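# Put yellow sponges in the tote and on the shelf

## Task

If the bench has a yellow sponge on it, finish with one yellow sponge inside the tote near the door and the other yellow sponge on the top of the low shelf. If the bench has no yellow sponge, move the sponge that sits on top of the low shelf into the tote. Anything placed in the tote must lie fully within its rim, with nothing overhanging. The cartons stay on the bench. The robot must not tip over or finish leaning. Each object must stay put on its own at the end; anything that only the robot is holding in place does not count.

## Robot and tools

ROBOT. A Hello Robot Stretch 3 with a single arm. It has a two-wheel base (0.33 m long, 0.34 m wide) that can drive forward or back and spin in place but cannot slide sideways. A lift rides up a mast, and a telescoping arm sticks out to the robot's right. At the end of the arm is a wrist (yaw, pitch, roll) and a gripper. To shift the gripper forward or back, drive the base. Spins pivot about the point between the drive wheels, 0.05 m behind the front edge. When stowed (arm in, wrist folded), the wrist reaches up to 0.06 m past the right side and a spin sweeps a 0.28 m radius. An unfolded, level gripper reaches beyond that.

FRAMES. Base frame: origin on the floor between the drive wheels, x forward, y left, z up. hand_pose is reported in this frame, at the point where closed fingertips meet. With all wrist joints at 0, the hand frame's x points up, its y points back along the arm toward the mast, and its z points to the rear. The odometry frame is the base frame as it stood at the start. Heading is positive to the left and runs -3.142 to 3.142. Odometry comes only from wheel turns, so slipping still counts as travel.

CAMERAS. head_camera (896x504) and nav_camera (fisheye, 672x504) are mounted on the head and are aimed with head_pan_rad and head_tilt_rad. wrist_camera (644x364) rides on the gripper. Calibration lines give K and T_world_to_cam (base frame to camera). They carry small errors, and the error is larger for the wrist camera because of arm joint errors.

execute_actions takes {"actions": [...]}, and the actions run in order. An empty list returns the state and the images. Each action can have:
- "robot": one command, {"stop": true}, or a queue (a list of up to 8 commands and {"pause_s": s} items, with s at most 15), which run one after another.
- "steps": 1 to 450 control steps at 30 per second (1 if omitted). {"steps": n} on its own just waits.
- "until": ends the action early (only together with steps).
A command can hold "base", "joints" and "contact_limits". Everything in it starts together and keeps running after the action ends.

BASE takes exactly one key, and it is an offset from wherever the base is when that command begins:
- translate_m: metres, positive forward, |value| at most 1.
- rotate_rad: radians, positive counter-clockwise seen from above (left), |value| at most 3.2.

JOINTS are absolute targets given by name. A joint left out keeps its previous goal.
- lift_m: 0 to 1.1 m, the height of the arm.
- arm_m: 0 to 0.52 m, the extension.
- wrist_yaw_rad: -1.345 to 4.42. 0 points along the arm, positive swings toward the front, 3.0 is folded over the base.
- wrist_pitch_rad: -1.57 to 0.451. 0 is level, negative tips the fingers down.
- wrist_roll_rad: -2.911 to 2.911. At 0 the fingers sit side by side.
- gripper_m: -0.089 to 0.179, higher means wider. The actual tip gap is smaller than this value: by 0.007 when almost shut and by 0.025 when fully open. The gap is 0 below 0.007.
- head_pan_rad: -3.953 to 1.73. Positive turns left, and -1.57 looks along the arm.
- head_tilt_rad: -1.53 to 0.419. Negative looks down.
"contact_limits": {"arm_m": effort%} takes 1 to 100. A lower value stops the arm sooner when it meets resistance, but a value that is too low halts it at once. The limit lasts until the next arm_m command.
Any bad or out-of-range number rejects the entire call and nothing runs. A new command takes over immediately and discards the rest of the older queue.

UNTIL. "until": {"robot": {...}} takes fields such as status "ended" (nothing moving and no queue running), base_status, each joint's reading, its _goal and its _status, refusals, queue, queue_left, x, y, heading, translate_m and rotate_rad. Numbers are tested as [op, value] with =, !=, <, <=, > or >=. Statuses are tested as a word or ["!=", "moving"]. Values are compared as printed, so do not wait for an exact "=". "until": {"any": {"status": "ended"}} fires when the first motion or queue finishes.

SPEED. The base runs at full speed (0.30 m/s, 1.9 rad/s) only when lift_m is below 0.30, arm_m is below 0.03 and wrist_yaw_rad is above 2.54. Otherwise it is held to 0.10 m/s and 0.63 rad/s.

GRIPPING. To grip, command gripper_m below the object's width. To let go, open to at least 0.02 more than where the tips made contact. Neither the gripper reading nor a "done" status proves that something is held, so check with the cameras. If you squeeze too hard, the stall guard eases off and the object may slip; sending a new value squeezes again.

SELF-COLLISION. Fold or unfold the wrist only with lift_m between 0.32 and 0.95, wrist_pitch_rad at -0.4 and roll near 0. Once folded, the lift may go down to 0.25. With yaw below -0.4, keep pitch at -0.5 or lower.

BALANCE AND SAFETY. Pushing into something rigid with the gripper higher than about 0.45 m can tip the robot, and a second push after a contact_stop is riskier. Do not drive while gripping, hooking or pushing on something fixed. If the robot snags furniture, reverse the last move in small steps. If base_tilt shows a lean, pull the gripper clear, and lower lift_m to about 0.2 if the lean stays. Avoid drops, slams, hard pushes and knocked-over items. A loose object may occasionally be nudged by something else.

RESULTS. Each result is a snapshot that includes one image per camera. base_status shows progress as (moved of goal). joint_goals, joint_status, measured_speeds, motor_effort (% with the peak in brackets; a positive value pushes toward higher values), refusals, queue and queue_left are also listed. Status words: moving, done, off_target (stopped short and may still push), contact_stop (lift or arm met resistance and went slack), time_out, stopped, not_commanded, torque_fault (a wrist servo is off for 10 s and limp). robot.on_its_own appears when a goal differs from yours, when a joint is slack or off, when effort at rest looks abnormal, or when base_tilt has shifted 3 degrees or more. Lines that start with "refused:" or "dropped:" name the rejected goal, counting from 0. lidar_m gives 12 distances in 30-degree sectors: the 1st is ahead, and they go counter-clockwise (4th left, 7th behind, 10th right). It scans at 0.17 m height, and "-" means nothing was seen. wrist_depth_mm and head_depth_mm are 7x7 grids of depth in mm.

zoom_image: {"camera": one of head_camera, nav_camera, wrist_camera, "region": [x0, y0, x1, y1]} in pixels of that camera's latest image, at most 504 by 504.

finished_scene: {"scene": n} closes the current scene and cannot be undone. Wait until all motion has ended first, because the robot brakes whatever is still moving after the hold.

Each tool is called after "Call:" as name([rows], argument=value, ...), one row to a line, values as JSON.

## Session

Call:
execute_actions(actions=[])

Scene clock: 0.00 s.
robot.base_odometry: x=+0.000 y=+0.000 heading=+0.000 (m, m, rad; robot's odometry frame)
robot.turned_by_wheels: +0.000 (rad since the last result)
robot.turned_by_imu: +0.000 (rad since the last result)
robot.base_tilt: forward=-0.1 right=-1.5 (deg)
robot.lidar_m: 2.10 2.23 0.88 0.84 0.86 1.14 1.95 2.00 1.46 1.38 1.41 1.84
robot.head_depth_mm: 2284 2378 2419 2414 2436 2446 2248 / 2258 2357 2386 2425 2462 2466 2252 / 2245 2390 2380 2447 2443 2451 2265 / 2213 2380 2339 2350 2344 2384 2137 / 2180 2244 2325 2374 2363 2373 2115 / 2204 2306 2351 2340 2373 2394 2153 / 2175 2323 2321 2360 2264 2391 2141
robot.base_status: not_commanded
robot.joint_positions: lift_m=+0.348 arm_m=-0.001 wrist_yaw_rad=+2.879 wrist_pitch_rad=-0.394 wrist_roll_rad=+0.013 gripper_m=+0.037 head_pan_rad=+0.006 head_tilt_rad=+0.015
robot.joint_goals: lift_m=+0.348 arm_m=-0.001 wrist_yaw_rad=+2.879 wrist_pitch_rad=-0.394 wrist_roll_rad=+0.013 gripper_m=+0.037 head_pan_rad=+0.006 head_tilt_rad=+0.015
robot.joint_status: lift_m=not_commanded arm_m=not_commanded wrist_yaw_rad=not_commanded wrist_pitch_rad=not_commanded wrist_roll_rad=not_commanded gripper_m=not_commanded head_pan_rad=not_commanded head_tilt_rad=not_commanded
robot.measured_speeds: translate_m=+0.000 rotate_rad=+0.000 lift_m=+0.000 arm_m=+0.000 wrist_yaw_rad=+0.000 wrist_pitch_rad=+0.000 wrist_roll_rad=+0.000 head_pan_rad=+0.000 head_tilt_rad=+0.000
robot: refusals=0 queue=idle queue_left=0
robot.motor_effort: left_wheel=+0 right_wheel=+0 lift_m=+34 arm_m=+0 wrist_yaw_rad=+0 wrist_pitch_rad=+4 wrist_roll_rad=+0 gripper_m=+0 head_pan_rad=+1 head_tilt_rad=+2 (%)
robot.hand_pose: x=+0.0378 y=+0.0760 z=+0.3662 quat_wxyz=(+0.229, +0.709, +0.045, +0.665) (m; robot's base frame)
robot.wrist_depth_mm: - - - - - - - / - 793 830 898 - - - / - 870 889 - - - - / 785 850 866 837 868 864 885 / 657 - 703 686 694 694 694 / 559 - 556 573 554 575 577 / 481 482 514 488 496 514 512
pictures: head_camera (sideways: a quarter turn clockwise sets it upright), nav_camera (sideways: a quarter turn counterclockwise sets it upright), wrist_camera
Images, in order (width x height): head_camera 896x504, nav_camera 672x504, wrist_camera 644x364.

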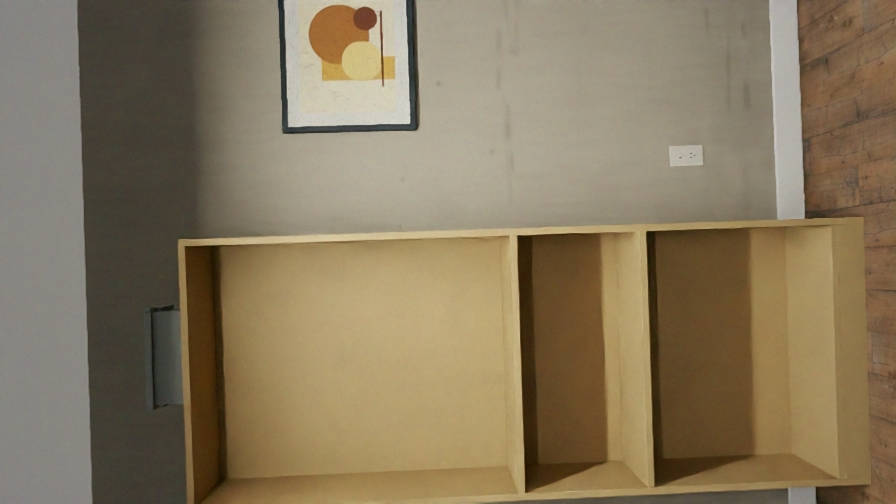

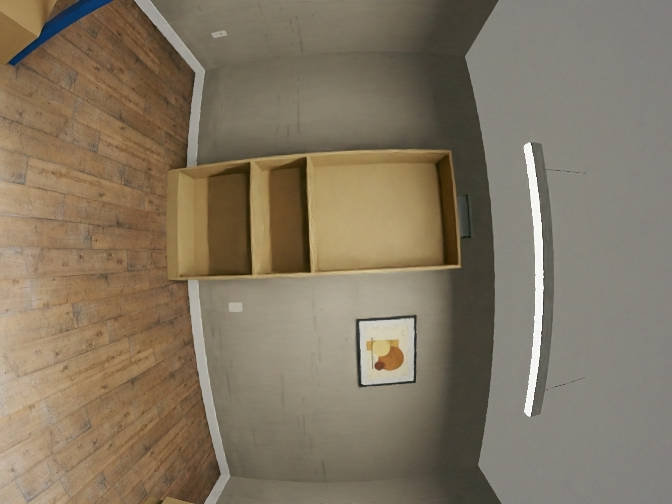

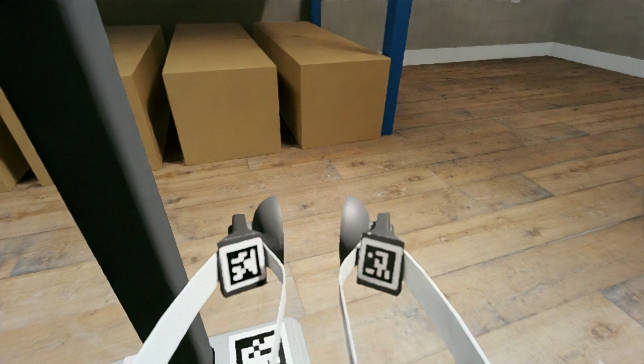

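Call:
execute_actions([
  {"robot":{"joints":{"head_pan_rad":1.57,"head_tilt_rad":-0.6}},"steps":450,"until":{"robot":{"status":"ended"}}},
])

Scene clock: 1.47 s.
robot.base_odometry: x=+0.000 y=+0.000 heading=+0.000 (m, m, rad; robot's odometry frame)
robot.turned_by_wheels: +0.000 (rad since the last result)
robot.turned_by_imu: +0.000 (rad since the last result)
robot.base_tilt: forward=-0.1 right=-1.5 (deg)
robot.lidar_m: 2.10 2.24 0.88 0.84 0.86 1.14 1.95 2.00 1.46 1.38 1.41 1.84
robot.head_depth_mm: 1513 1048 937 1924 1352 1370 1245 / 1480 1019 936 1680 1403 1386 1247 / 1486 1024 934 1774 1422 1380 1262 / 1496 1023 929 1720 1382 1357 1254 / 1493 1026 931 1783 1470 1395 1266 / 1481 1013 929 1752 1397 1349 1294 / 1479 1011 926 1829 1451 1302 -
robot.base_status: not_commanded
robot.joint_positions: lift_m=+0.348 arm_m=-0.001 wrist_yaw_rad=+2.879 wrist_pitch_rad=-0.394 wrist_roll_rad=+0.013 gripper_m=+0.037 head_pan_rad=+1.563 head_tilt_rad=-0.592
robot.joint_goals: lift_m=+0.348 arm_m=-0.001 wrist_yaw_rad=+2.879 wrist_pitch_rad=-0.394 wrist_roll_rad=+0.013 gripper_m=+0.037 head_pan_rad=+1.570 head_tilt_rad=-0.600
robot.joint_status: lift_m=not_commanded arm_m=not_commanded wrist_yaw_rad=not_commanded wrist_pitch_rad=not_commanded wrist_roll_rad=not_commanded gripper_m=not_commanded head_pan_rad=done head_tilt_rad=done
robot.measured_speeds: translate_m=+0.000 rotate_rad=+0.000 lift_m=+0.000 arm_m=+0.000 wrist_yaw_rad=+0.000 wrist_pitch_rad=+0.000 wrist_roll_rad=+0.000 head_pan_rad=+0.000 head_tilt_rad=+0.000
robot: refusals=0 queue=done queue_left=0
robot.motor_effort: left_wheel=+0(0) right_wheel=+0(0) lift_m=+34(34) arm_m=+0(0) wrist_yaw_rad=+0(1) wrist_pitch_rad=+4(4) wrist_roll_rad=+0(0) gripper_m=+0(0) head_pan_rad=+3(33) head_tilt_rad=-5(44) (%)
robot.hand_pose: x=+0.0378 y=+0.0760 z=+0.3662 quat_wxyz=(+0.229, +0.709, +0.045, +0.665) (m; robot's base frame)
robot.wrist_depth_mm: - - - - - - - / - 794 847 924 - - - / - 883 887 - - - - / 805 839 843 827 849 855 876 / 679 - 714 689 701 680 704 / 559 - 549 573 552 579 582 / 480 488 518 489 493 500 497
pictures: head_camera (sideways: a quarter turn clockwise sets it upright), nav_camera (sideways: a quarter turn counterclockwise sets it upright), wrist_camera
camera_calibration (this result's frames):
head_camera: T_world_to_cam=[[-0.0272844, -0.584173, -0.81117, 1.08077], [-0.999127, -0.00973618, 0.0406182, -0.0413051], [-0.0316258, 0.81157, -0.583398, 0.717638], [0, 0, 0, 1]] pos_world=[0.010915, 0.0485423, 1.29704]
nav_camera: T_world_to_cam=[[0.0469177, 0.57795, 0.814722, -1.01869], [0.997981, 0.00783509, -0.0630292, 0.123576], [-0.0428112, 0.816034, -0.576416, 0.703886], [0, 0, 0, 1]] pos_world=[-0.0453976, 0.0133865, 1.24347]
wrist_camera: T_world_to_cam=[[0.954749, -0.297404, 0.00226995, -0.0180269], [-0.162753, -0.52884, -0.83297, 0.376333], [0.248929, 0.794908, -0.553313, 0.302548], [0, 0, 0, 1]] pos_world=[0.0031475, -0.0468394, 0.48092]
Images, in order (width x height): head_camera 896x504, nav_camera 672x504, wrist_camera 644x364.

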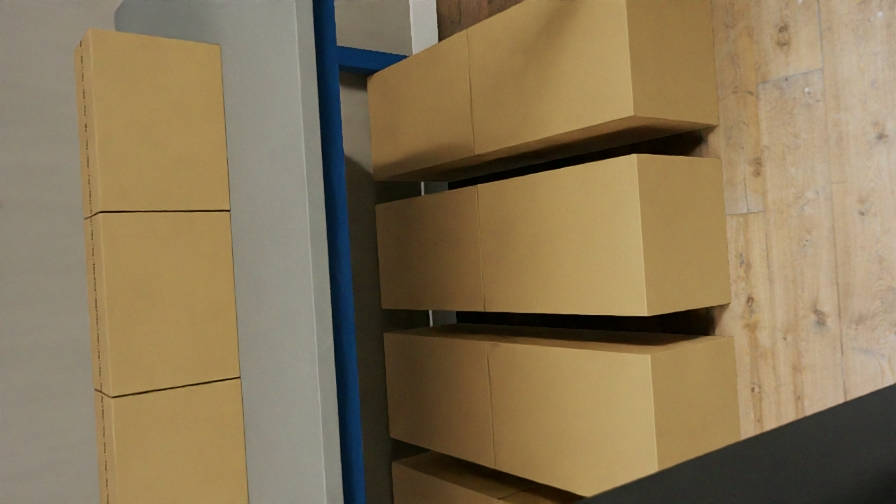

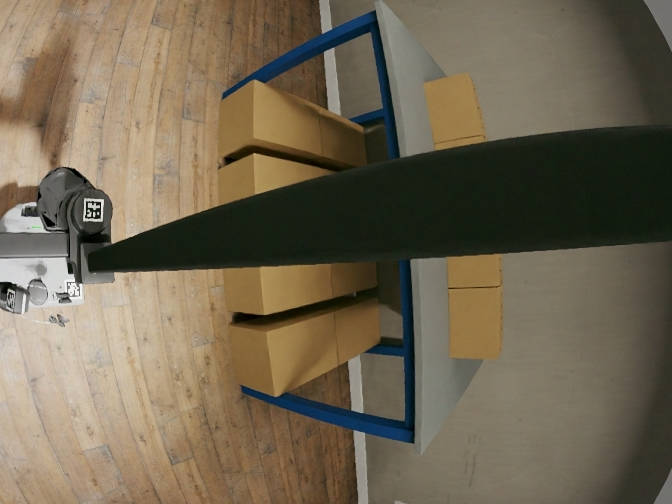

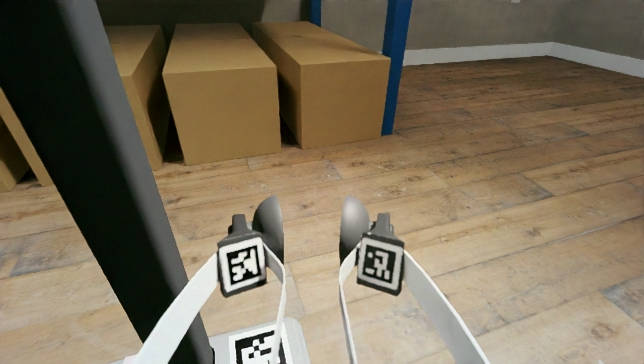

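Call:
execute_actions([
  {"robot":{"joints":{"head_pan_rad":-1.57,"head_tilt_rad":-0.5}},"steps":450,"until":{"robot":{"status":"ended"}}},
])

Call:
execute_actions([
  {"robot":{"joints":{"head_pan_rad":-3.0,"head_tilt_rad":-0.5}},"steps":450,"until":{"robot":{"status":"ended"}}},
])

Scene clock: 3.60 s.
robot.base_odometry: x=+0.000 y=+0.000 heading=+0.000 (m, m, rad; robot's odometry frame)
robot.turned_by_wheels: +0.000 (rad since the last result)
robot.turned_by_imu: +0.000 (rad since the last result)
robot.base_tilt: forward=-0.2 right=-1.5 (deg)
robot.lidar_m: 2.10 2.24 0.88 0.84 0.86 1.14 1.95 2.01 1.46 1.38 1.41 1.84
robot.head_depth_mm: 1765 1861 1481 2158 1864 1547 1307 / 1745 1700 1436 1605 1755 1542 1315 / 1760 1718 1427 1601 1788 1544 1307 / 1741 1749 1422 1566 1781 1552 1315 / 1750 1777 1409 1566 1762 1570 1324 / 1723 1815 1408 1545 1762 1575 1326 / 1723 1833 1398 1543 1785 1581 1338
robot.base_status: not_commanded
robot.joint_positions: lift_m=+0.348 arm_m=-0.001 wrist_yaw_rad=+2.879 wrist_pitch_rad=-0.394 wrist_roll_rad=+0.013 gripper_m=+0.037 head_pan_rad=-1.563 head_tilt_rad=-0.507
robot.joint_goals: lift_m=+0.348 arm_m=-0.001 wrist_yaw_rad=+2.879 wrist_pitch_rad=-0.394 wrist_roll_rad=+0.013 gripper_m=+0.037 head_pan_rad=-1.570 head_tilt_rad=-0.500
robot.joint_status: lift_m=not_commanded arm_m=not_commanded wrist_yaw_rad=not_commanded wrist_pitch_rad=not_commanded wrist_roll_rad=not_commanded gripper_m=not_commanded head_pan_rad=done head_tilt_rad=done
robot.measured_speeds: translate_m=+0.000 rotate_rad=+0.000 lift_m=+0.000 arm_m=+0.000 wrist_yaw_rad=+0.000 wrist_pitch_rad=+0.000 wrist_roll_rad=+0.000 head_pan_rad=+0.000 head_tilt_rad=+0.000
robot: refusals=0 queue=done queue_left=0
robot.motor_effort: left_wheel=-1(1) right_wheel=+0(0) lift_m=+34(34) arm_m=+0(0) wrist_yaw_rad=+0(0) wrist_pitch_rad=+4(4) wrist_roll_rad=+0(0) gripper_m=-1(0) head_pan_rad=-2(32) head_tilt_rad=+4(18) (%)
robot.hand_pose: x=+0.0378 y=+0.0760 z=+0.3662 quat_wxyz=(+0.229, +0.709, +0.045, +0.665) (m; robot's base frame)
robot.wrist_depth_mm: - - - - - - - / - 815 841 932 - - - / - 869 892 - - - - / 785 837 837 887 818 860 849 / 664 - 706 701 719 694 699 / 569 - 555 576 549 579 586 / 481 486 508 490 498 495 503
pictures: head_camera (sideways: a quarter turn clockwise sets it upright), nav_camera (sideways: a quarter turn counterclockwise sets it upright), wrist_camera
camera_calibration (this result's frames):
head_camera: T_world_to_cam=[[0.0184619, 0.513787, -0.857719, 1.14119], [0.998815, 0.0291646, 0.0389689, -0.0513498], [0.0450367, -0.857422, -0.51264, 0.625111], [0, 0, 0, 1]] pos_world=[0.00206756, -0.0488453, 1.30127]
nav_camera: T_world_to_cam=[[-0.0381949, -0.507601, 0.860745, -1.07818], [-0.997684, -0.0291489, -0.0614612, 0.133715], [0.0562876, -0.861099, -0.505312, 0.610773], [0, 0, 0, 1]] pos_world=[0.0578454, -0.0174506, 1.24488]
wrist_camera: T_world_to_cam=[[0.954749, -0.297404, 0.00226979, -0.0180269], [-0.162753, -0.52884, -0.83297, 0.376333], [0.248929, 0.794908, -0.553313, 0.302548], [0, 0, 0, 1]] pos_world=[0.00314751, -0.0468394, 0.480919]
Images, in order (width x height): head_camera 896x504, nav_camera 672x504, wrist_camera 644x364.

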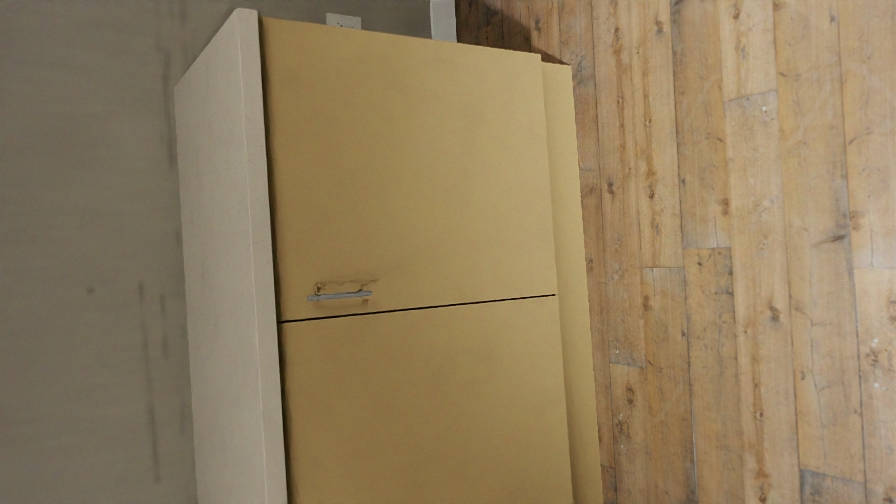

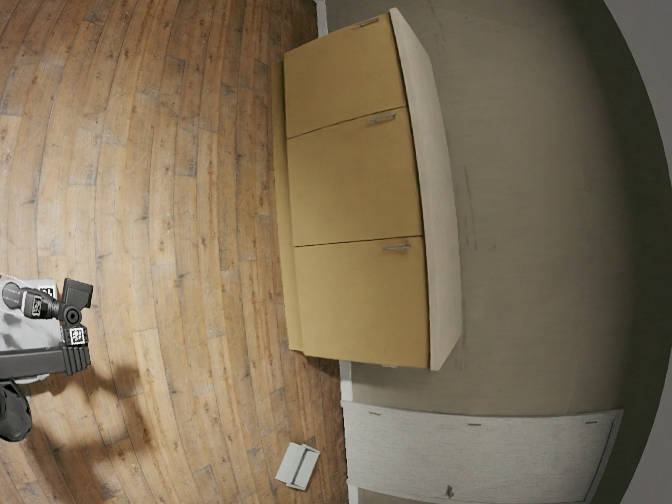

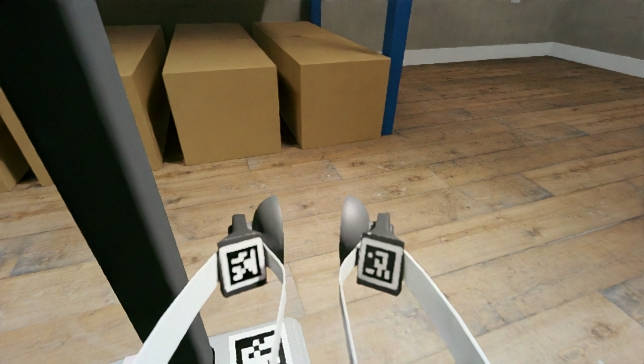

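Scene clock: 4.87 s.
robot.base_odometry: x=+0.000 y=+0.000 heading=+0.000 (m, m, rad; robot's odometry frame)
robot.turned_by_wheels: +0.000 (rad since the last result)
robot.turned_by_imu: +0.000 (rad since the last result)
robot.base_tilt: forward=-0.1 right=-1.6 (deg)
robot.lidar_m: 2.10 2.23 0.88 0.84 0.86 1.14 1.95 2.00 1.46 1.38 1.41 1.84
robot.head_depth_mm: 2001 2154 2389 2392 1885 1532 1298 / 1998 2210 2379 2350 1884 1554 1293 / 2021 2229 2247 2282 1900 1550 1309 / 2049 2237 2306 2378 1914 1566 1317 / 2075 2259 2258 2311 1938 1569 1323 / 2094 2296 2327 2379 1946 1573 1332 / 2102 2313 2374 2408 1930 1573 1339
robot.base_status: not_commanded
robot.joint_positions: lift_m=+0.348 arm_m=-0.001 wrist_yaw_rad=+2.879 wrist_pitch_rad=-0.394 wrist_roll_rad=+0.013 gripper_m=+0.037 head_pan_rad=-2.993 head_tilt_rad=-0.507
robot.joint_goals: lift_m=+0.348 arm_m=-0.001 wrist_yaw_rad=+2.879 wrist_pitch_rad=-0.394 wrist_roll_rad=+0.013 gripper_m=+0.037 head_pan_rad=-3.000 head_tilt_rad=-0.500
robot.joint_status: lift_m=not_commanded arm_m=not_commanded wrist_yaw_rad=not_commanded wrist_pitch_rad=not_commanded wrist_roll_rad=not_commanded gripper_m=not_commanded head_pan_rad=done head_tilt_rad=done
robot.measured_speeds: translate_m=+0.000 rotate_rad=+0.000 lift_m=+0.000 arm_m=+0.000 wrist_yaw_rad=+0.000 wrist_pitch_rad=+0.000 wrist_roll_rad=+0.000 head_pan_rad=+0.000 head_tilt_rad=+0.000
robot: refusals=0 queue=done queue_left=0
robot.motor_effort: left_wheel=-1(1) right_wheel=+0(0) lift_m=+34(34) arm_m=+0(0) wrist_yaw_rad=+0(0) wrist_pitch_rad=+4(4) wrist_roll_rad=+0(0) gripper_m=+0(0) head_pan_rad=-2(32) head_tilt_rad=+4(4) (%)
robot.hand_pose: x=+0.0378 y=+0.0760 z=+0.3662 quat_wxyz=(+0.229, +0.709, +0.045, +0.665) (m; robot's base frame)
robot.wrist_depth_mm: - - - - - - - / - 827 836 938 - - - / - 858 919 - - - - / 789 848 825 863 882 863 873 / 672 - 698 687 700 688 708 / 561 - 555 577 567 580 583 / 483 482 527 494 493 496 497
pictures: head_camera (sideways: a quarter turn clockwise sets it upright), nav_camera (sideways: a quarter turn counterclockwise sets it upright), wrist_camera
camera_calibration (this result's frames):
head_camera: T_world_to_cam=[[0.511291, 0.0538211, -0.857721, 1.13818], [0.169042, -0.984838, 0.0389689, -0.0462881], [-0.842619, -0.164915, -0.512637, 0.630522], [0, 0, 0, 1]] pos_world=[-0.0428278, -0.002862, 1.30127]
nav_camera: T_world_to_cam=[[-0.507936, -0.0334154, 0.860747, -1.07531], [-0.168868, 0.983721, -0.0614611, 0.128659], [-0.844681, -0.176571, -0.505309, 0.616265], [0, 0, 0, 1]] pos_world=[-0.00391656, -0.0536822, 1.24488]
wrist_camera: T_world_to_cam=[[0.954749, -0.297403, 0.00226979, -0.0180268], [-0.162753, -0.52884, -0.83297, 0.376333], [0.248929, 0.794908, -0.553313, 0.302548], [0, 0, 0, 1]] pos_world=[0.00314749, -0.0468394, 0.480919]
Images, in order (width x height): head_camera 896x504, nav_camera 672x504, wrist_camera 644x364.

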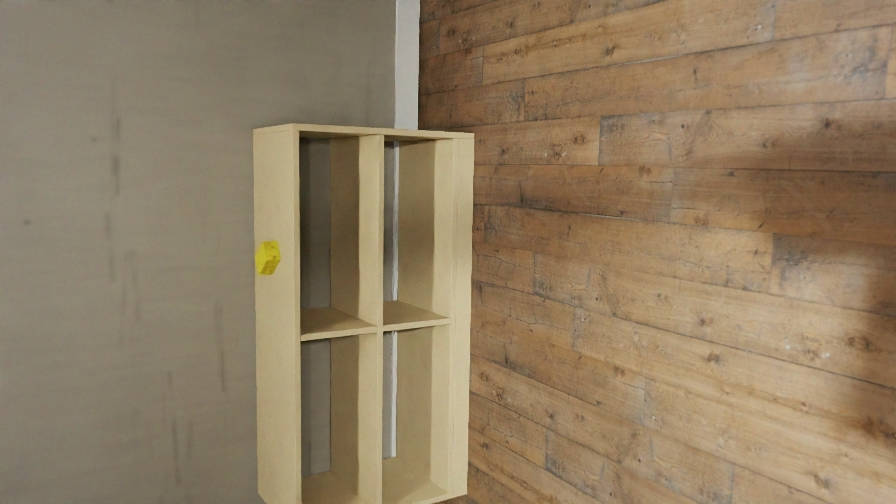

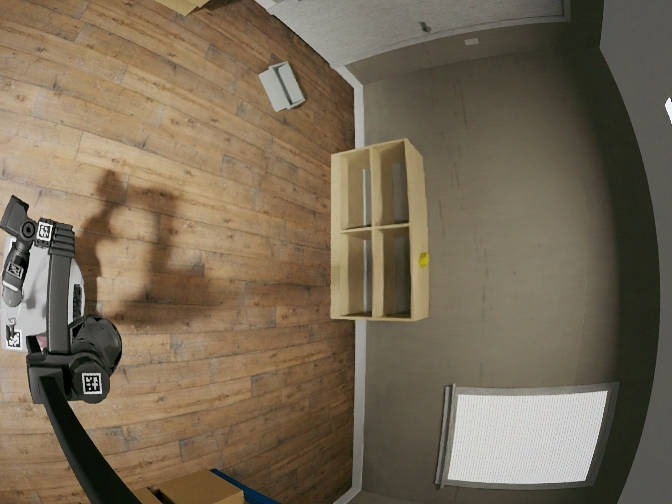

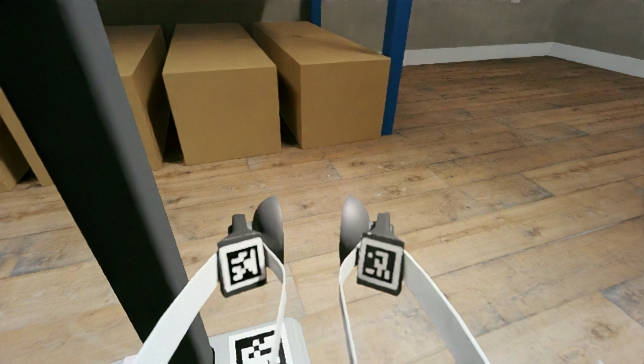

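Call:
execute_actions([
  {"robot":[{"joints":{"wrist_yaw_rad":3.0,"lift_m":0.27,"head_pan_rad":-0.6,"head_tilt_rad":-0.7}},{"base":{"translate_m":-1.0}},{"base":{"translate_m":-0.3}},{"base":{"rotate_rad":1.571}}],"steps":450,"until":{"robot":{"status":"ended"}}},
])

Scene clock: 17.47 s.
robot.base_odometry: x=-1.300 y=+0.000 heading=+1.571 (m, m, rad; robot's odometry frame)
robot.turned_by_wheels: +1.571 (rad since the last result)
robot.turned_by_imu: +1.522 (rad since the last result)
robot.base_tilt: forward=-0.1 right=-1.6 (deg)
robot.lidar_m: 1.48 1.57 1.10 0.65 0.85 1.31 2.05 1.67 1.92 3.42 1.18 0.91
robot.head_depth_mm: 1302 2758 1851 1770 1582 1356 1187 / 1266 2234 1857 1630 1590 1362 1192 / 1200 1110 1884 1567 1553 1369 1200 / 1129 1013 1886 1507 1497 1378 1209 / 1080 976 1821 1246 1508 1390 1210 / 1308 984 1778 1680 1620 1387 1208 / 1430 1117 1825 1894 1634 1398 1218
robot.base_status: done (rotate_rad +1.5709 of +1.5710)
robot.joint_positions: lift_m=+0.270 arm_m=-0.001 wrist_yaw_rad=+2.998 wrist_pitch_rad=-0.394 wrist_roll_rad=+0.013 gripper_m=+0.037 head_pan_rad=-0.607 head_tilt_rad=-0.692
robot.joint_goals: lift_m=+0.270 arm_m=-0.001 wrist_yaw_rad=+3.000 wrist_pitch_rad=-0.394 wrist_roll_rad=+0.013 gripper_m=+0.037 head_pan_rad=-0.600 head_tilt_rad=-0.700
robot.joint_status: lift_m=done arm_m=not_commanded wrist_yaw_rad=done wrist_pitch_rad=not_commanded wrist_roll_rad=not_commanded gripper_m=not_commanded head_pan_rad=done head_tilt_rad=done
robot.measured_speeds: translate_m=+0.000 rotate_rad=+0.000 lift_m=+0.000 arm_m=+0.000 wrist_yaw_rad=+0.000 wrist_pitch_rad=+0.000 wrist_roll_rad=+0.000 head_pan_rad=+0.000 head_tilt_rad=+0.000
robot: refusals=0 queue=done queue_left=0
robot.motor_effort: left_wheel=-2(12) right_wheel=+2(10) lift_m=+23(33) arm_m=-1(0) wrist_yaw_rad=+1(3) wrist_pitch_rad=+4(4) wrist_roll_rad=+0(0) gripper_m=-1(0) head_pan_rad=+2(33) head_tilt_rad=-5(29) (%)
robot.hand_pose: x=+0.0114 y=+0.0814 z=+0.2885 quat_wxyz=(+0.189, +0.706, +0.087, +0.677) (m; robot's base frame)
robot.wrist_depth_mm: 789 - 766 964 - - - / 877 - 978 - - - - / 726 - 776 971 954 961 - / 670 682 699 725 743 720 742 / 560 568 - 582 589 595 590 / 473 487 - 491 473 487 494 / - - - - 416 420 420
pictures: head_camera (sideways: a quarter turn clockwise sets it upright), nav_camera (sideways: a quarter turn counterclockwise sets it upright), wrist_camera
camera_calibration (this result's frames):
head_camera: T_world_to_cam=[[-0.531148, 0.396246, -0.748913, 1.00269], [0.558528, 0.828412, 0.0421859, -0.0528425], [0.637124, -0.395882, -0.661324, 0.814929], [0, 0, 0, 1]] pos_world=[0.042881, -0.0309215, 1.29209]
nav_camera: T_world_to_cam=[[0.515257, -0.409175, 0.753051, -0.941153], [-0.561279, -0.825126, -0.0642952, 0.134727], [0.64767, -0.389543, -0.654813, 0.801659], [0, 0, 0, 1]] pos_world=[0.0413451, 0.0383516, 1.24234]
wrist_camera: T_world_to_cam=[[0.983237, -0.182319, 0.00228309, -0.000730249], [-0.0990625, -0.544666, -0.832782, 0.310645], [0.153076, 0.818596, -0.553597, 0.261055], [0, 0, 0, 1]] pos_world=[-0.00846995, -0.0446339, 0.40322]
Images, in order (width x height): head_camera 896x504, nav_camera 672x504, wrist_camera 644x364.

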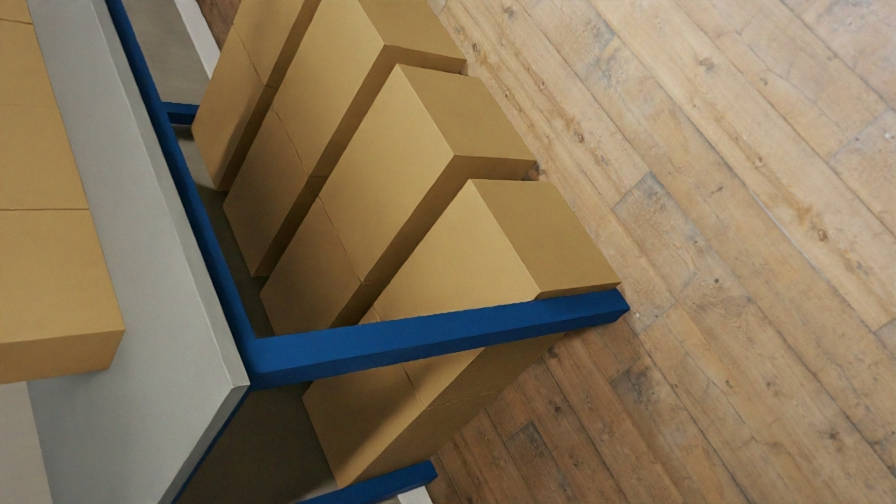

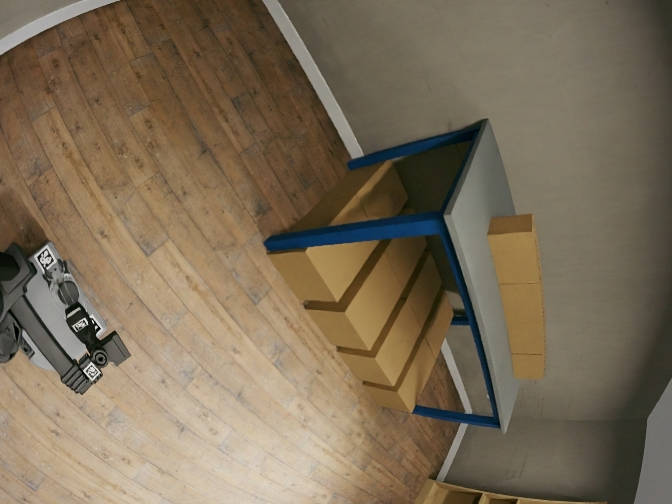

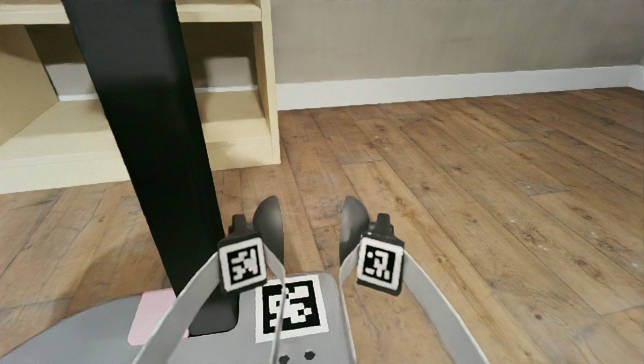

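Call:
execute_actions([
  {"robot":[{"base":{"rotate_rad":0.04},"joints":{"head_pan_rad":-1.57,"head_tilt_rad":-0.45}},{"base":{"translate_m":1.0}},{"base":{"translate_m":0.25}}],"steps":450,"until":{"robot":{"status":"ended"}}},
])

Scene clock: 26.50 s.
robot.base_odometry: x=-1.350 y=+1.249 heading=+1.611 (m, m, rad; robot's odometry frame)
robot.turned_by_wheels: +0.040 (rad since the last result)
robot.turned_by_imu: +0.049 (rad since the last result)
robot.base_tilt: forward=-0.2 right=-1.5 (deg)
robot.lidar_m: 0.46 0.47 0.64 1.06 1.09 1.37 2.48 0.57 0.47 0.45 0.46 0.47
robot.head_depth_mm: 3168 3415 630 664 590 503 1067 / 3242 3355 654 672 593 492 1066 / 3244 1345 1025 787 598 494 1070 / 3264 3416 1176 797 601 497 1078 / 3227 3435 1194 803 607 500 1082 / 2252 2136 1220 813 611 504 1093 / 1498 1468 1229 820 613 505 1095
robot.base_status: done (translate_m +0.2500 of +0.2500)
robot.joint_positions: lift_m=+0.270 arm_m=-0.001 wrist_yaw_rad=+2.998 wrist_pitch_rad=-0.394 wrist_roll_rad=+0.013 gripper_m=+0.037 head_pan_rad=-1.563 head_tilt_rad=-0.458
robot.joint_goals: lift_m=+0.270 arm_m=-0.001 wrist_yaw_rad=+3.000 wrist_pitch_rad=-0.394 wrist_roll_rad=+0.013 gripper_m=+0.037 head_pan_rad=-1.570 head_tilt_rad=-0.450
robot.joint_status: lift_m=done arm_m=not_commanded wrist_yaw_rad=done wrist_pitch_rad=not_commanded wrist_roll_rad=not_commanded gripper_m=not_commanded head_pan_rad=done head_tilt_rad=done
robot.measured_speeds: translate_m=+0.000 rotate_rad=+0.000 lift_m=+0.000 arm_m=+0.000 wrist_yaw_rad=+0.000 wrist_pitch_rad=+0.000 wrist_roll_rad=+0.000 head_pan_rad=+0.000 head_tilt_rad=+0.000
robot: refusals=0 queue=done queue_left=0
robot.motor_effort: left_wheel=-2(13) right_wheel=+1(9) lift_m=+24(24) arm_m=+0(0) wrist_yaw_rad=+1(2) wrist_pitch_rad=+4(4) wrist_roll_rad=+0(0) gripper_m=+0(1) head_pan_rad=-3(32) head_tilt_rad=+5(30) (%)
robot.hand_pose: x=+0.0114 y=+0.0814 z=+0.2885 quat_wxyz=(+0.189, +0.706, +0.087, +0.677) (m; robot's base frame)
robot.wrist_depth_mm: 861 - 939 - 946 590 428 / 894 - - - 962 589 436 / 929 - 974 962 865 598 443 / 703 731 706 734 740 601 439 / 574 559 - 580 582 558 451 / 470 495 - 489 469 489 451 / - - - - 415 429 415
pictures: head_camera (sideways: a quarter turn clockwise sets it upright), nav_camera (sideways: a quarter turn counterclockwise sets it upright), wrist_camera
camera_calibration (this result's frames):
head_camera: T_world_to_cam=[[0.0188405, 0.470789, -0.882044, 1.17291], [0.998802, 0.0309935, 0.0378771, -0.0499308], [0.0451698, -0.881701, -0.469641, 0.569163], [0, 0, 0, 1]] pos_world=[0.00206388, -0.0488142, 1.30375]
nav_camera: T_world_to_cam=[[-0.0385742, -0.464461, 0.884753, -1.10949], [-0.997662, -0.0320889, -0.0603423, 0.132262], [0.0564174, -0.885012, -0.462137, 0.554593], [0, 0, 0, 1]] pos_world=[0.0578664, -0.0202468, 1.2459]
wrist_camera: T_world_to_cam=[[0.98325, -0.18225, 0.00228306, -0.00071998], [-0.099024, -0.544673, -0.832782, 0.310644], [0.153018, 0.818606, -0.553597, 0.261055], [0, 0, 0, 1]] pos_world=[-0.00847695, -0.044633, 0.40322]
Images, in order (width x height): head_camera 896x504, nav_camera 672x504, wrist_camera 644x364.

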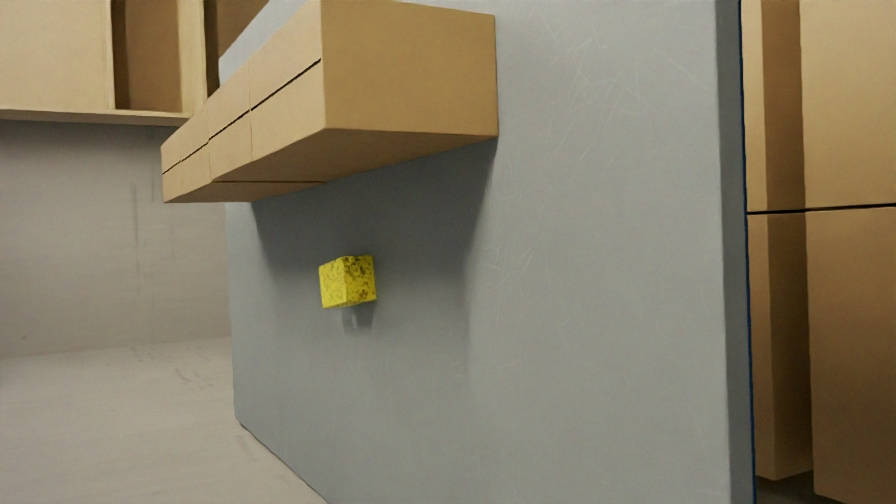

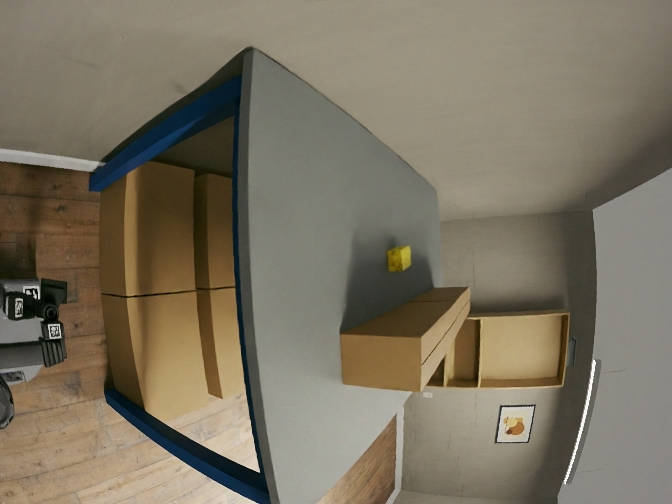

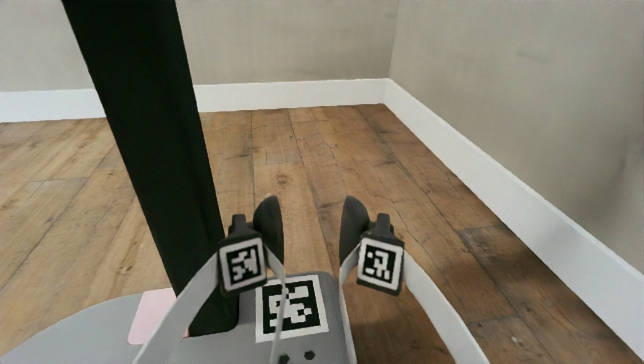

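Call:
execute_actions([
  {"robot":{"base":{"rotate_rad":-0.9},"joints":{"lift_m":0.95}},"steps":300,"until":{"robot":{"base_status":"done"}}},
  {"robot":{"base":{"translate_m":0.185}},"steps":300,"until":{"robot":{"status":"ended"}}},
  {"robot":{"base":{"rotate_rad":0.9},"joints":{"wrist_yaw_rad":0.0}},"steps":300,"until":{"robot":{"wrist_yaw_rad":["<",2.2]}}},
  {"robot":{"joints":{"lift_m":1.0,"gripper_m":0.15,"head_tilt_rad":-0.55}},"steps":300,"until":{"robot":{"status":"ended"}}},
])

Scene clock: 36.90 s.
robot.base_odometry: x=-1.210 y=+1.370 heading=+1.611 (m, m, rad; robot's odometry frame)
robot.turned_by_wheels: +0.000 (rad since the last result)
robot.turned_by_imu: +0.004 (rad since the last result)
robot.base_tilt: forward=-0.1 right=-1.6 (deg)
robot.lidar_m: 0.34 0.35 0.48 1.20 1.24 1.54 2.89 0.43 0.31 0.30 0.31 0.36
robot.head_depth_mm: 3019 805 733 669 - - - / 3101 1073 920 731 - - - / 3186 1456 846 737 - - - / 3138 1483 932 709 542 436 380 / 3048 1518 954 692 528 448 382 / 1670 1419 958 696 549 451 384 / 1114 1087 941 704 553 453 385
robot.base_status: done (rotate_rad +0.8999 of +0.9000)
robot.joint_positions: lift_m=+1.000 arm_m=-0.001 wrist_yaw_rad=+0.003 wrist_pitch_rad=-0.394 wrist_roll_rad=+0.013 gripper_m=+0.150 head_pan_rad=-1.563 head_tilt_rad=-0.543
robot.joint_goals: lift_m=+1.000 arm_m=-0.001 wrist_yaw_rad=+0.000 wrist_pitch_rad=-0.394 wrist_roll_rad=+0.013 gripper_m=+0.150 head_pan_rad=-1.570 head_tilt_rad=-0.550
robot.joint_status: lift_m=done arm_m=not_commanded wrist_yaw_rad=done wrist_pitch_rad=not_commanded wrist_roll_rad=not_commanded gripper_m=done head_pan_rad=done head_tilt_rad=done
robot.measured_speeds: translate_m=+0.000 rotate_rad=+0.000 lift_m=+0.000 arm_m=+0.000 wrist_yaw_rad=+0.000 wrist_pitch_rad=+0.000 wrist_roll_rad=+0.000 head_pan_rad=+0.000 head_tilt_rad=+0.000
robot: refusals=0 queue=done queue_left=0
robot.motor_effort: left_wheel=-3(9) right_wheel=+2(6) lift_m=+44(45) arm_m=+0(0) wrist_yaw_rad=-3(2) wrist_pitch_rad=+4(5) wrist_roll_rad=+0(0) gripper_m=+0(100) head_pan_rad=-2(2) head_tilt_rad=-5(18) (%)
robot.hand_pose: x=-0.0207 y=-0.3709 z=+1.0176 quat_wxyz=(+0.689, +0.139, -0.697, -0.139) (m; robot's base frame)
robot.wrist_depth_mm: 438 643 - - 536 336 - / 438 642 752 765 535 288 236 / 440 505 517 532 486 289 259 / 385 390 391 399 401 299 294 / 310 326 317 316 321 315 312 / 268 253 267 266 269 261 273 / 221 226 225 229 229 233 234
pictures: head_camera (sideways: a quarter turn clockwise sets it upright), nav_camera (sideways: a quarter turn counterclockwise sets it upright), wrist_camera
camera_calibration (this result's frames):
head_camera: T_world_to_cam=[[0.018428, 0.543968, -0.838903, 1.11665], [0.998837, 0.0273817, 0.0396963, -0.0522951], [0.0445641, -0.838659, -0.542831, 0.664395], [0, 0, 0, 1]] pos_world=[0.00204841, -0.0487901, 1.29949]
nav_camera: T_world_to_cam=[[-0.0381578, -0.537887, 0.842153, -1.05393], [-0.997712, -0.0265663, -0.0621741, 0.13464], [0.0558155, -0.842598, -0.535642, 0.650238], [0, 0, 0, 1]] pos_world=[0.0578231, -0.0154304, 1.24424]
wrist_camera: T_world_to_cam=[[-0.999352, 0.0359293, 0.00229165, -0.0134705], [0.0179902, 0.553496, -0.832658, 1.07793], [-0.0311852, -0.832077, -0.553783, 0.424035], [0, 0, 0, 1]] pos_world=[-0.0196304, -0.243318, 1.1324]
Images, in order (width x height): head_camera 896x504, nav_camera 672x504, wrist_camera 644x364.

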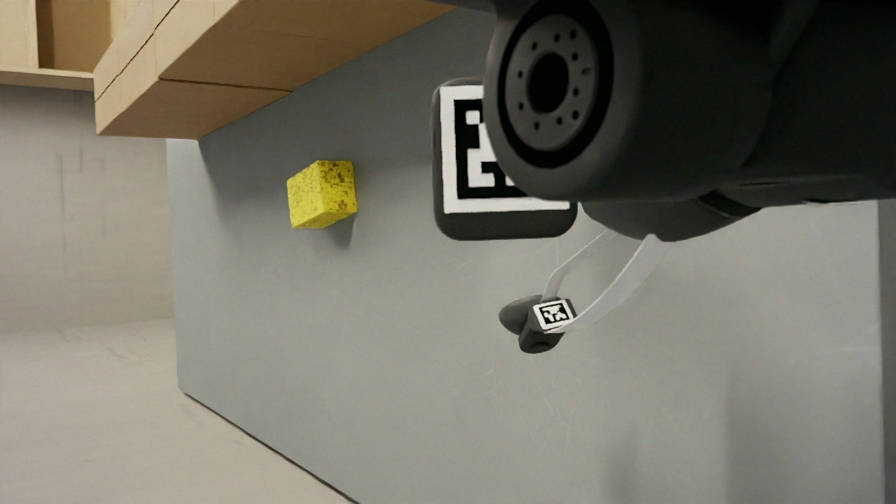

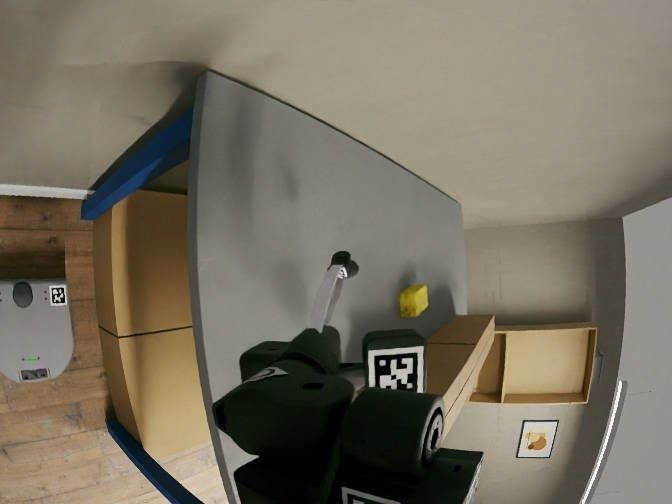

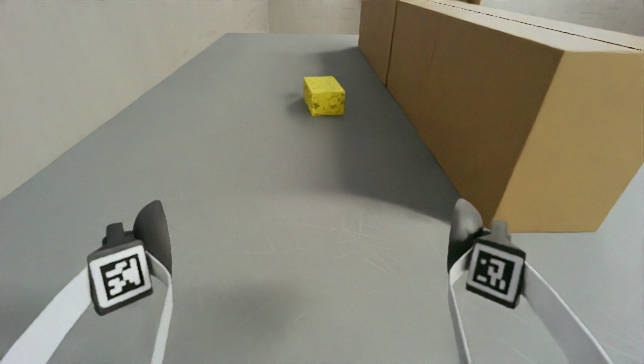

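Call:
execute_actions([
  {"robot":{"joints":{"lift_m":0.95,"arm_m":0.36}},"steps":300,"until":{"robot":{"status":"ended"}}},
])

Scene clock: 40.87 s.
robot.base_odometry: x=-1.210 y=+1.370 heading=+1.611 (m, m, rad; robot's odometry frame)
robot.turned_by_wheels: +0.000 (rad since the last result)
robot.turned_by_imu: +0.000 (rad since the last result)
robot.base_tilt: forward=-0.1 right=-1.5 (deg)
robot.lidar_m: 0.34 0.35 0.48 1.20 1.24 1.54 2.89 0.43 0.32 0.30 0.31 0.36
robot.head_depth_mm: 3096 805 - 644 530 439 375 / 3064 1065 - 671 535 442 376 / 3121 1603 - 667 536 444 379 / 3155 1480 939 685 542 446 381 / 3066 1492 947 691 544 450 382 / 1674 1417 957 697 548 452 384 / 1113 1078 944 704 550 453 386
robot.base_status: done (rotate_rad +0.8999 of +0.9000)
robot.joint_positions: lift_m=+0.950 arm_m=+0.360 wrist_yaw_rad=+0.002 wrist_pitch_rad=-0.395 wrist_roll_rad=+0.013 gripper_m=+0.150 head_pan_rad=-1.563 head_tilt_rad=-0.543
robot.joint_goals: lift_m=+0.950 arm_m=+0.360 wrist_yaw_rad=+0.000 wrist_pitch_rad=-0.395 wrist_roll_rad=+0.013 gripper_m=+0.150 head_pan_rad=-1.570 head_tilt_rad=-0.550
robot.joint_status: lift_m=done arm_m=done wrist_yaw_rad=done wrist_pitch_rad=not_commanded wrist_roll_rad=not_commanded gripper_m=done head_pan_rad=done head_tilt_rad=done
robot.measured_speeds: translate_m=+0.000 rotate_rad=+0.000 lift_m=+0.000 arm_m=+0.000 wrist_yaw_rad=+0.000 wrist_pitch_rad=+0.000 wrist_roll_rad=+0.000 head_pan_rad=+0.000 head_tilt_rad=+0.000
robot: refusals=0 queue=done queue_left=0
robot.motor_effort: left_wheel=-2(2) right_wheel=+2(2) lift_m=+23(42) arm_m=+3(6) wrist_yaw_rad=-2(3) wrist_pitch_rad=+4(4) wrist_roll_rad=+0(0) gripper_m=+0(1) head_pan_rad=-3(3) head_tilt_rad=-4(4) (%)
robot.hand_pose: x=-0.0210 y=-0.7320 z=+0.9684 quat_wxyz=(+0.689, +0.139, -0.697, -0.139) (m; robot's base frame)
robot.wrist_depth_mm: 447 663 - - 515 290 195 / 448 582 588 601 511 284 194 / 388 395 405 356 406 282 194 / 299 300 308 251 297 284 196 / 239 250 245 246 246 253 196 / 208 197 205 206 207 202 195 / 172 175 177 176 176 179 175
pictures: head_camera (sideways: a quarter turn clockwise sets it upright), nav_camera (sideways: a quarter turn counterclockwise sets it upright), wrist_camera
camera_calibration (this result's frames):
head_camera: T_world_to_cam=[[0.0184425, 0.544154, -0.838783, 1.11649], [0.998837, 0.0273436, 0.0397006, -0.0523008], [0.0445386, -0.83854, -0.543017, 0.664637], [0, 0, 0, 1]] pos_world=[0.00204698, -0.0487895, 1.29948]
nav_camera: T_world_to_cam=[[-0.0381721, -0.538072, 0.842034, -1.05378], [-0.997713, -0.0265233, -0.0621783, 0.134646], [0.0557899, -0.842481, -0.535829, 0.650481], [0, 0, 0, 1]] pos_world=[0.0578225, -0.0154191, 1.24423]
wrist_camera: T_world_to_cam=[[-0.999303, 0.0372674, 0.00230177, 0.000283224], [0.0187311, 0.553683, -0.832517, 1.23681], [-0.0323002, -0.831893, -0.553995, 0.0965879], [0, 0, 0, 1]] pos_world=[-0.019764, -0.60446, 1.08317]
Images, in order (width x height): head_camera 896x504, nav_camera 672x504, wrist_camera 644x364.

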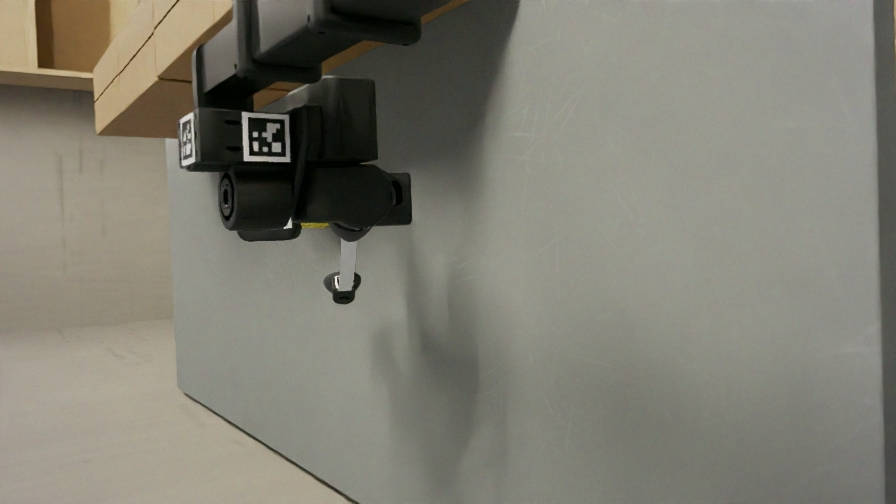

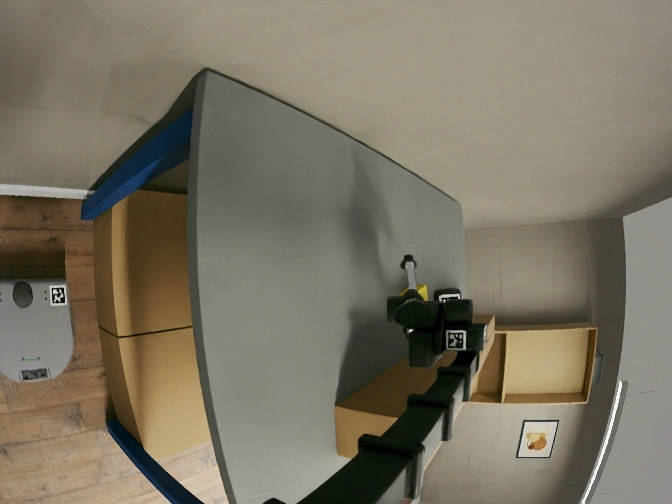

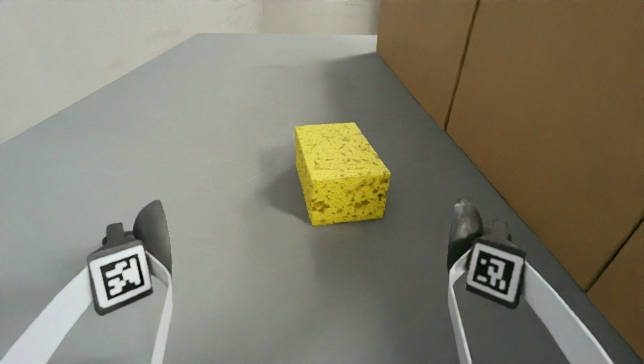

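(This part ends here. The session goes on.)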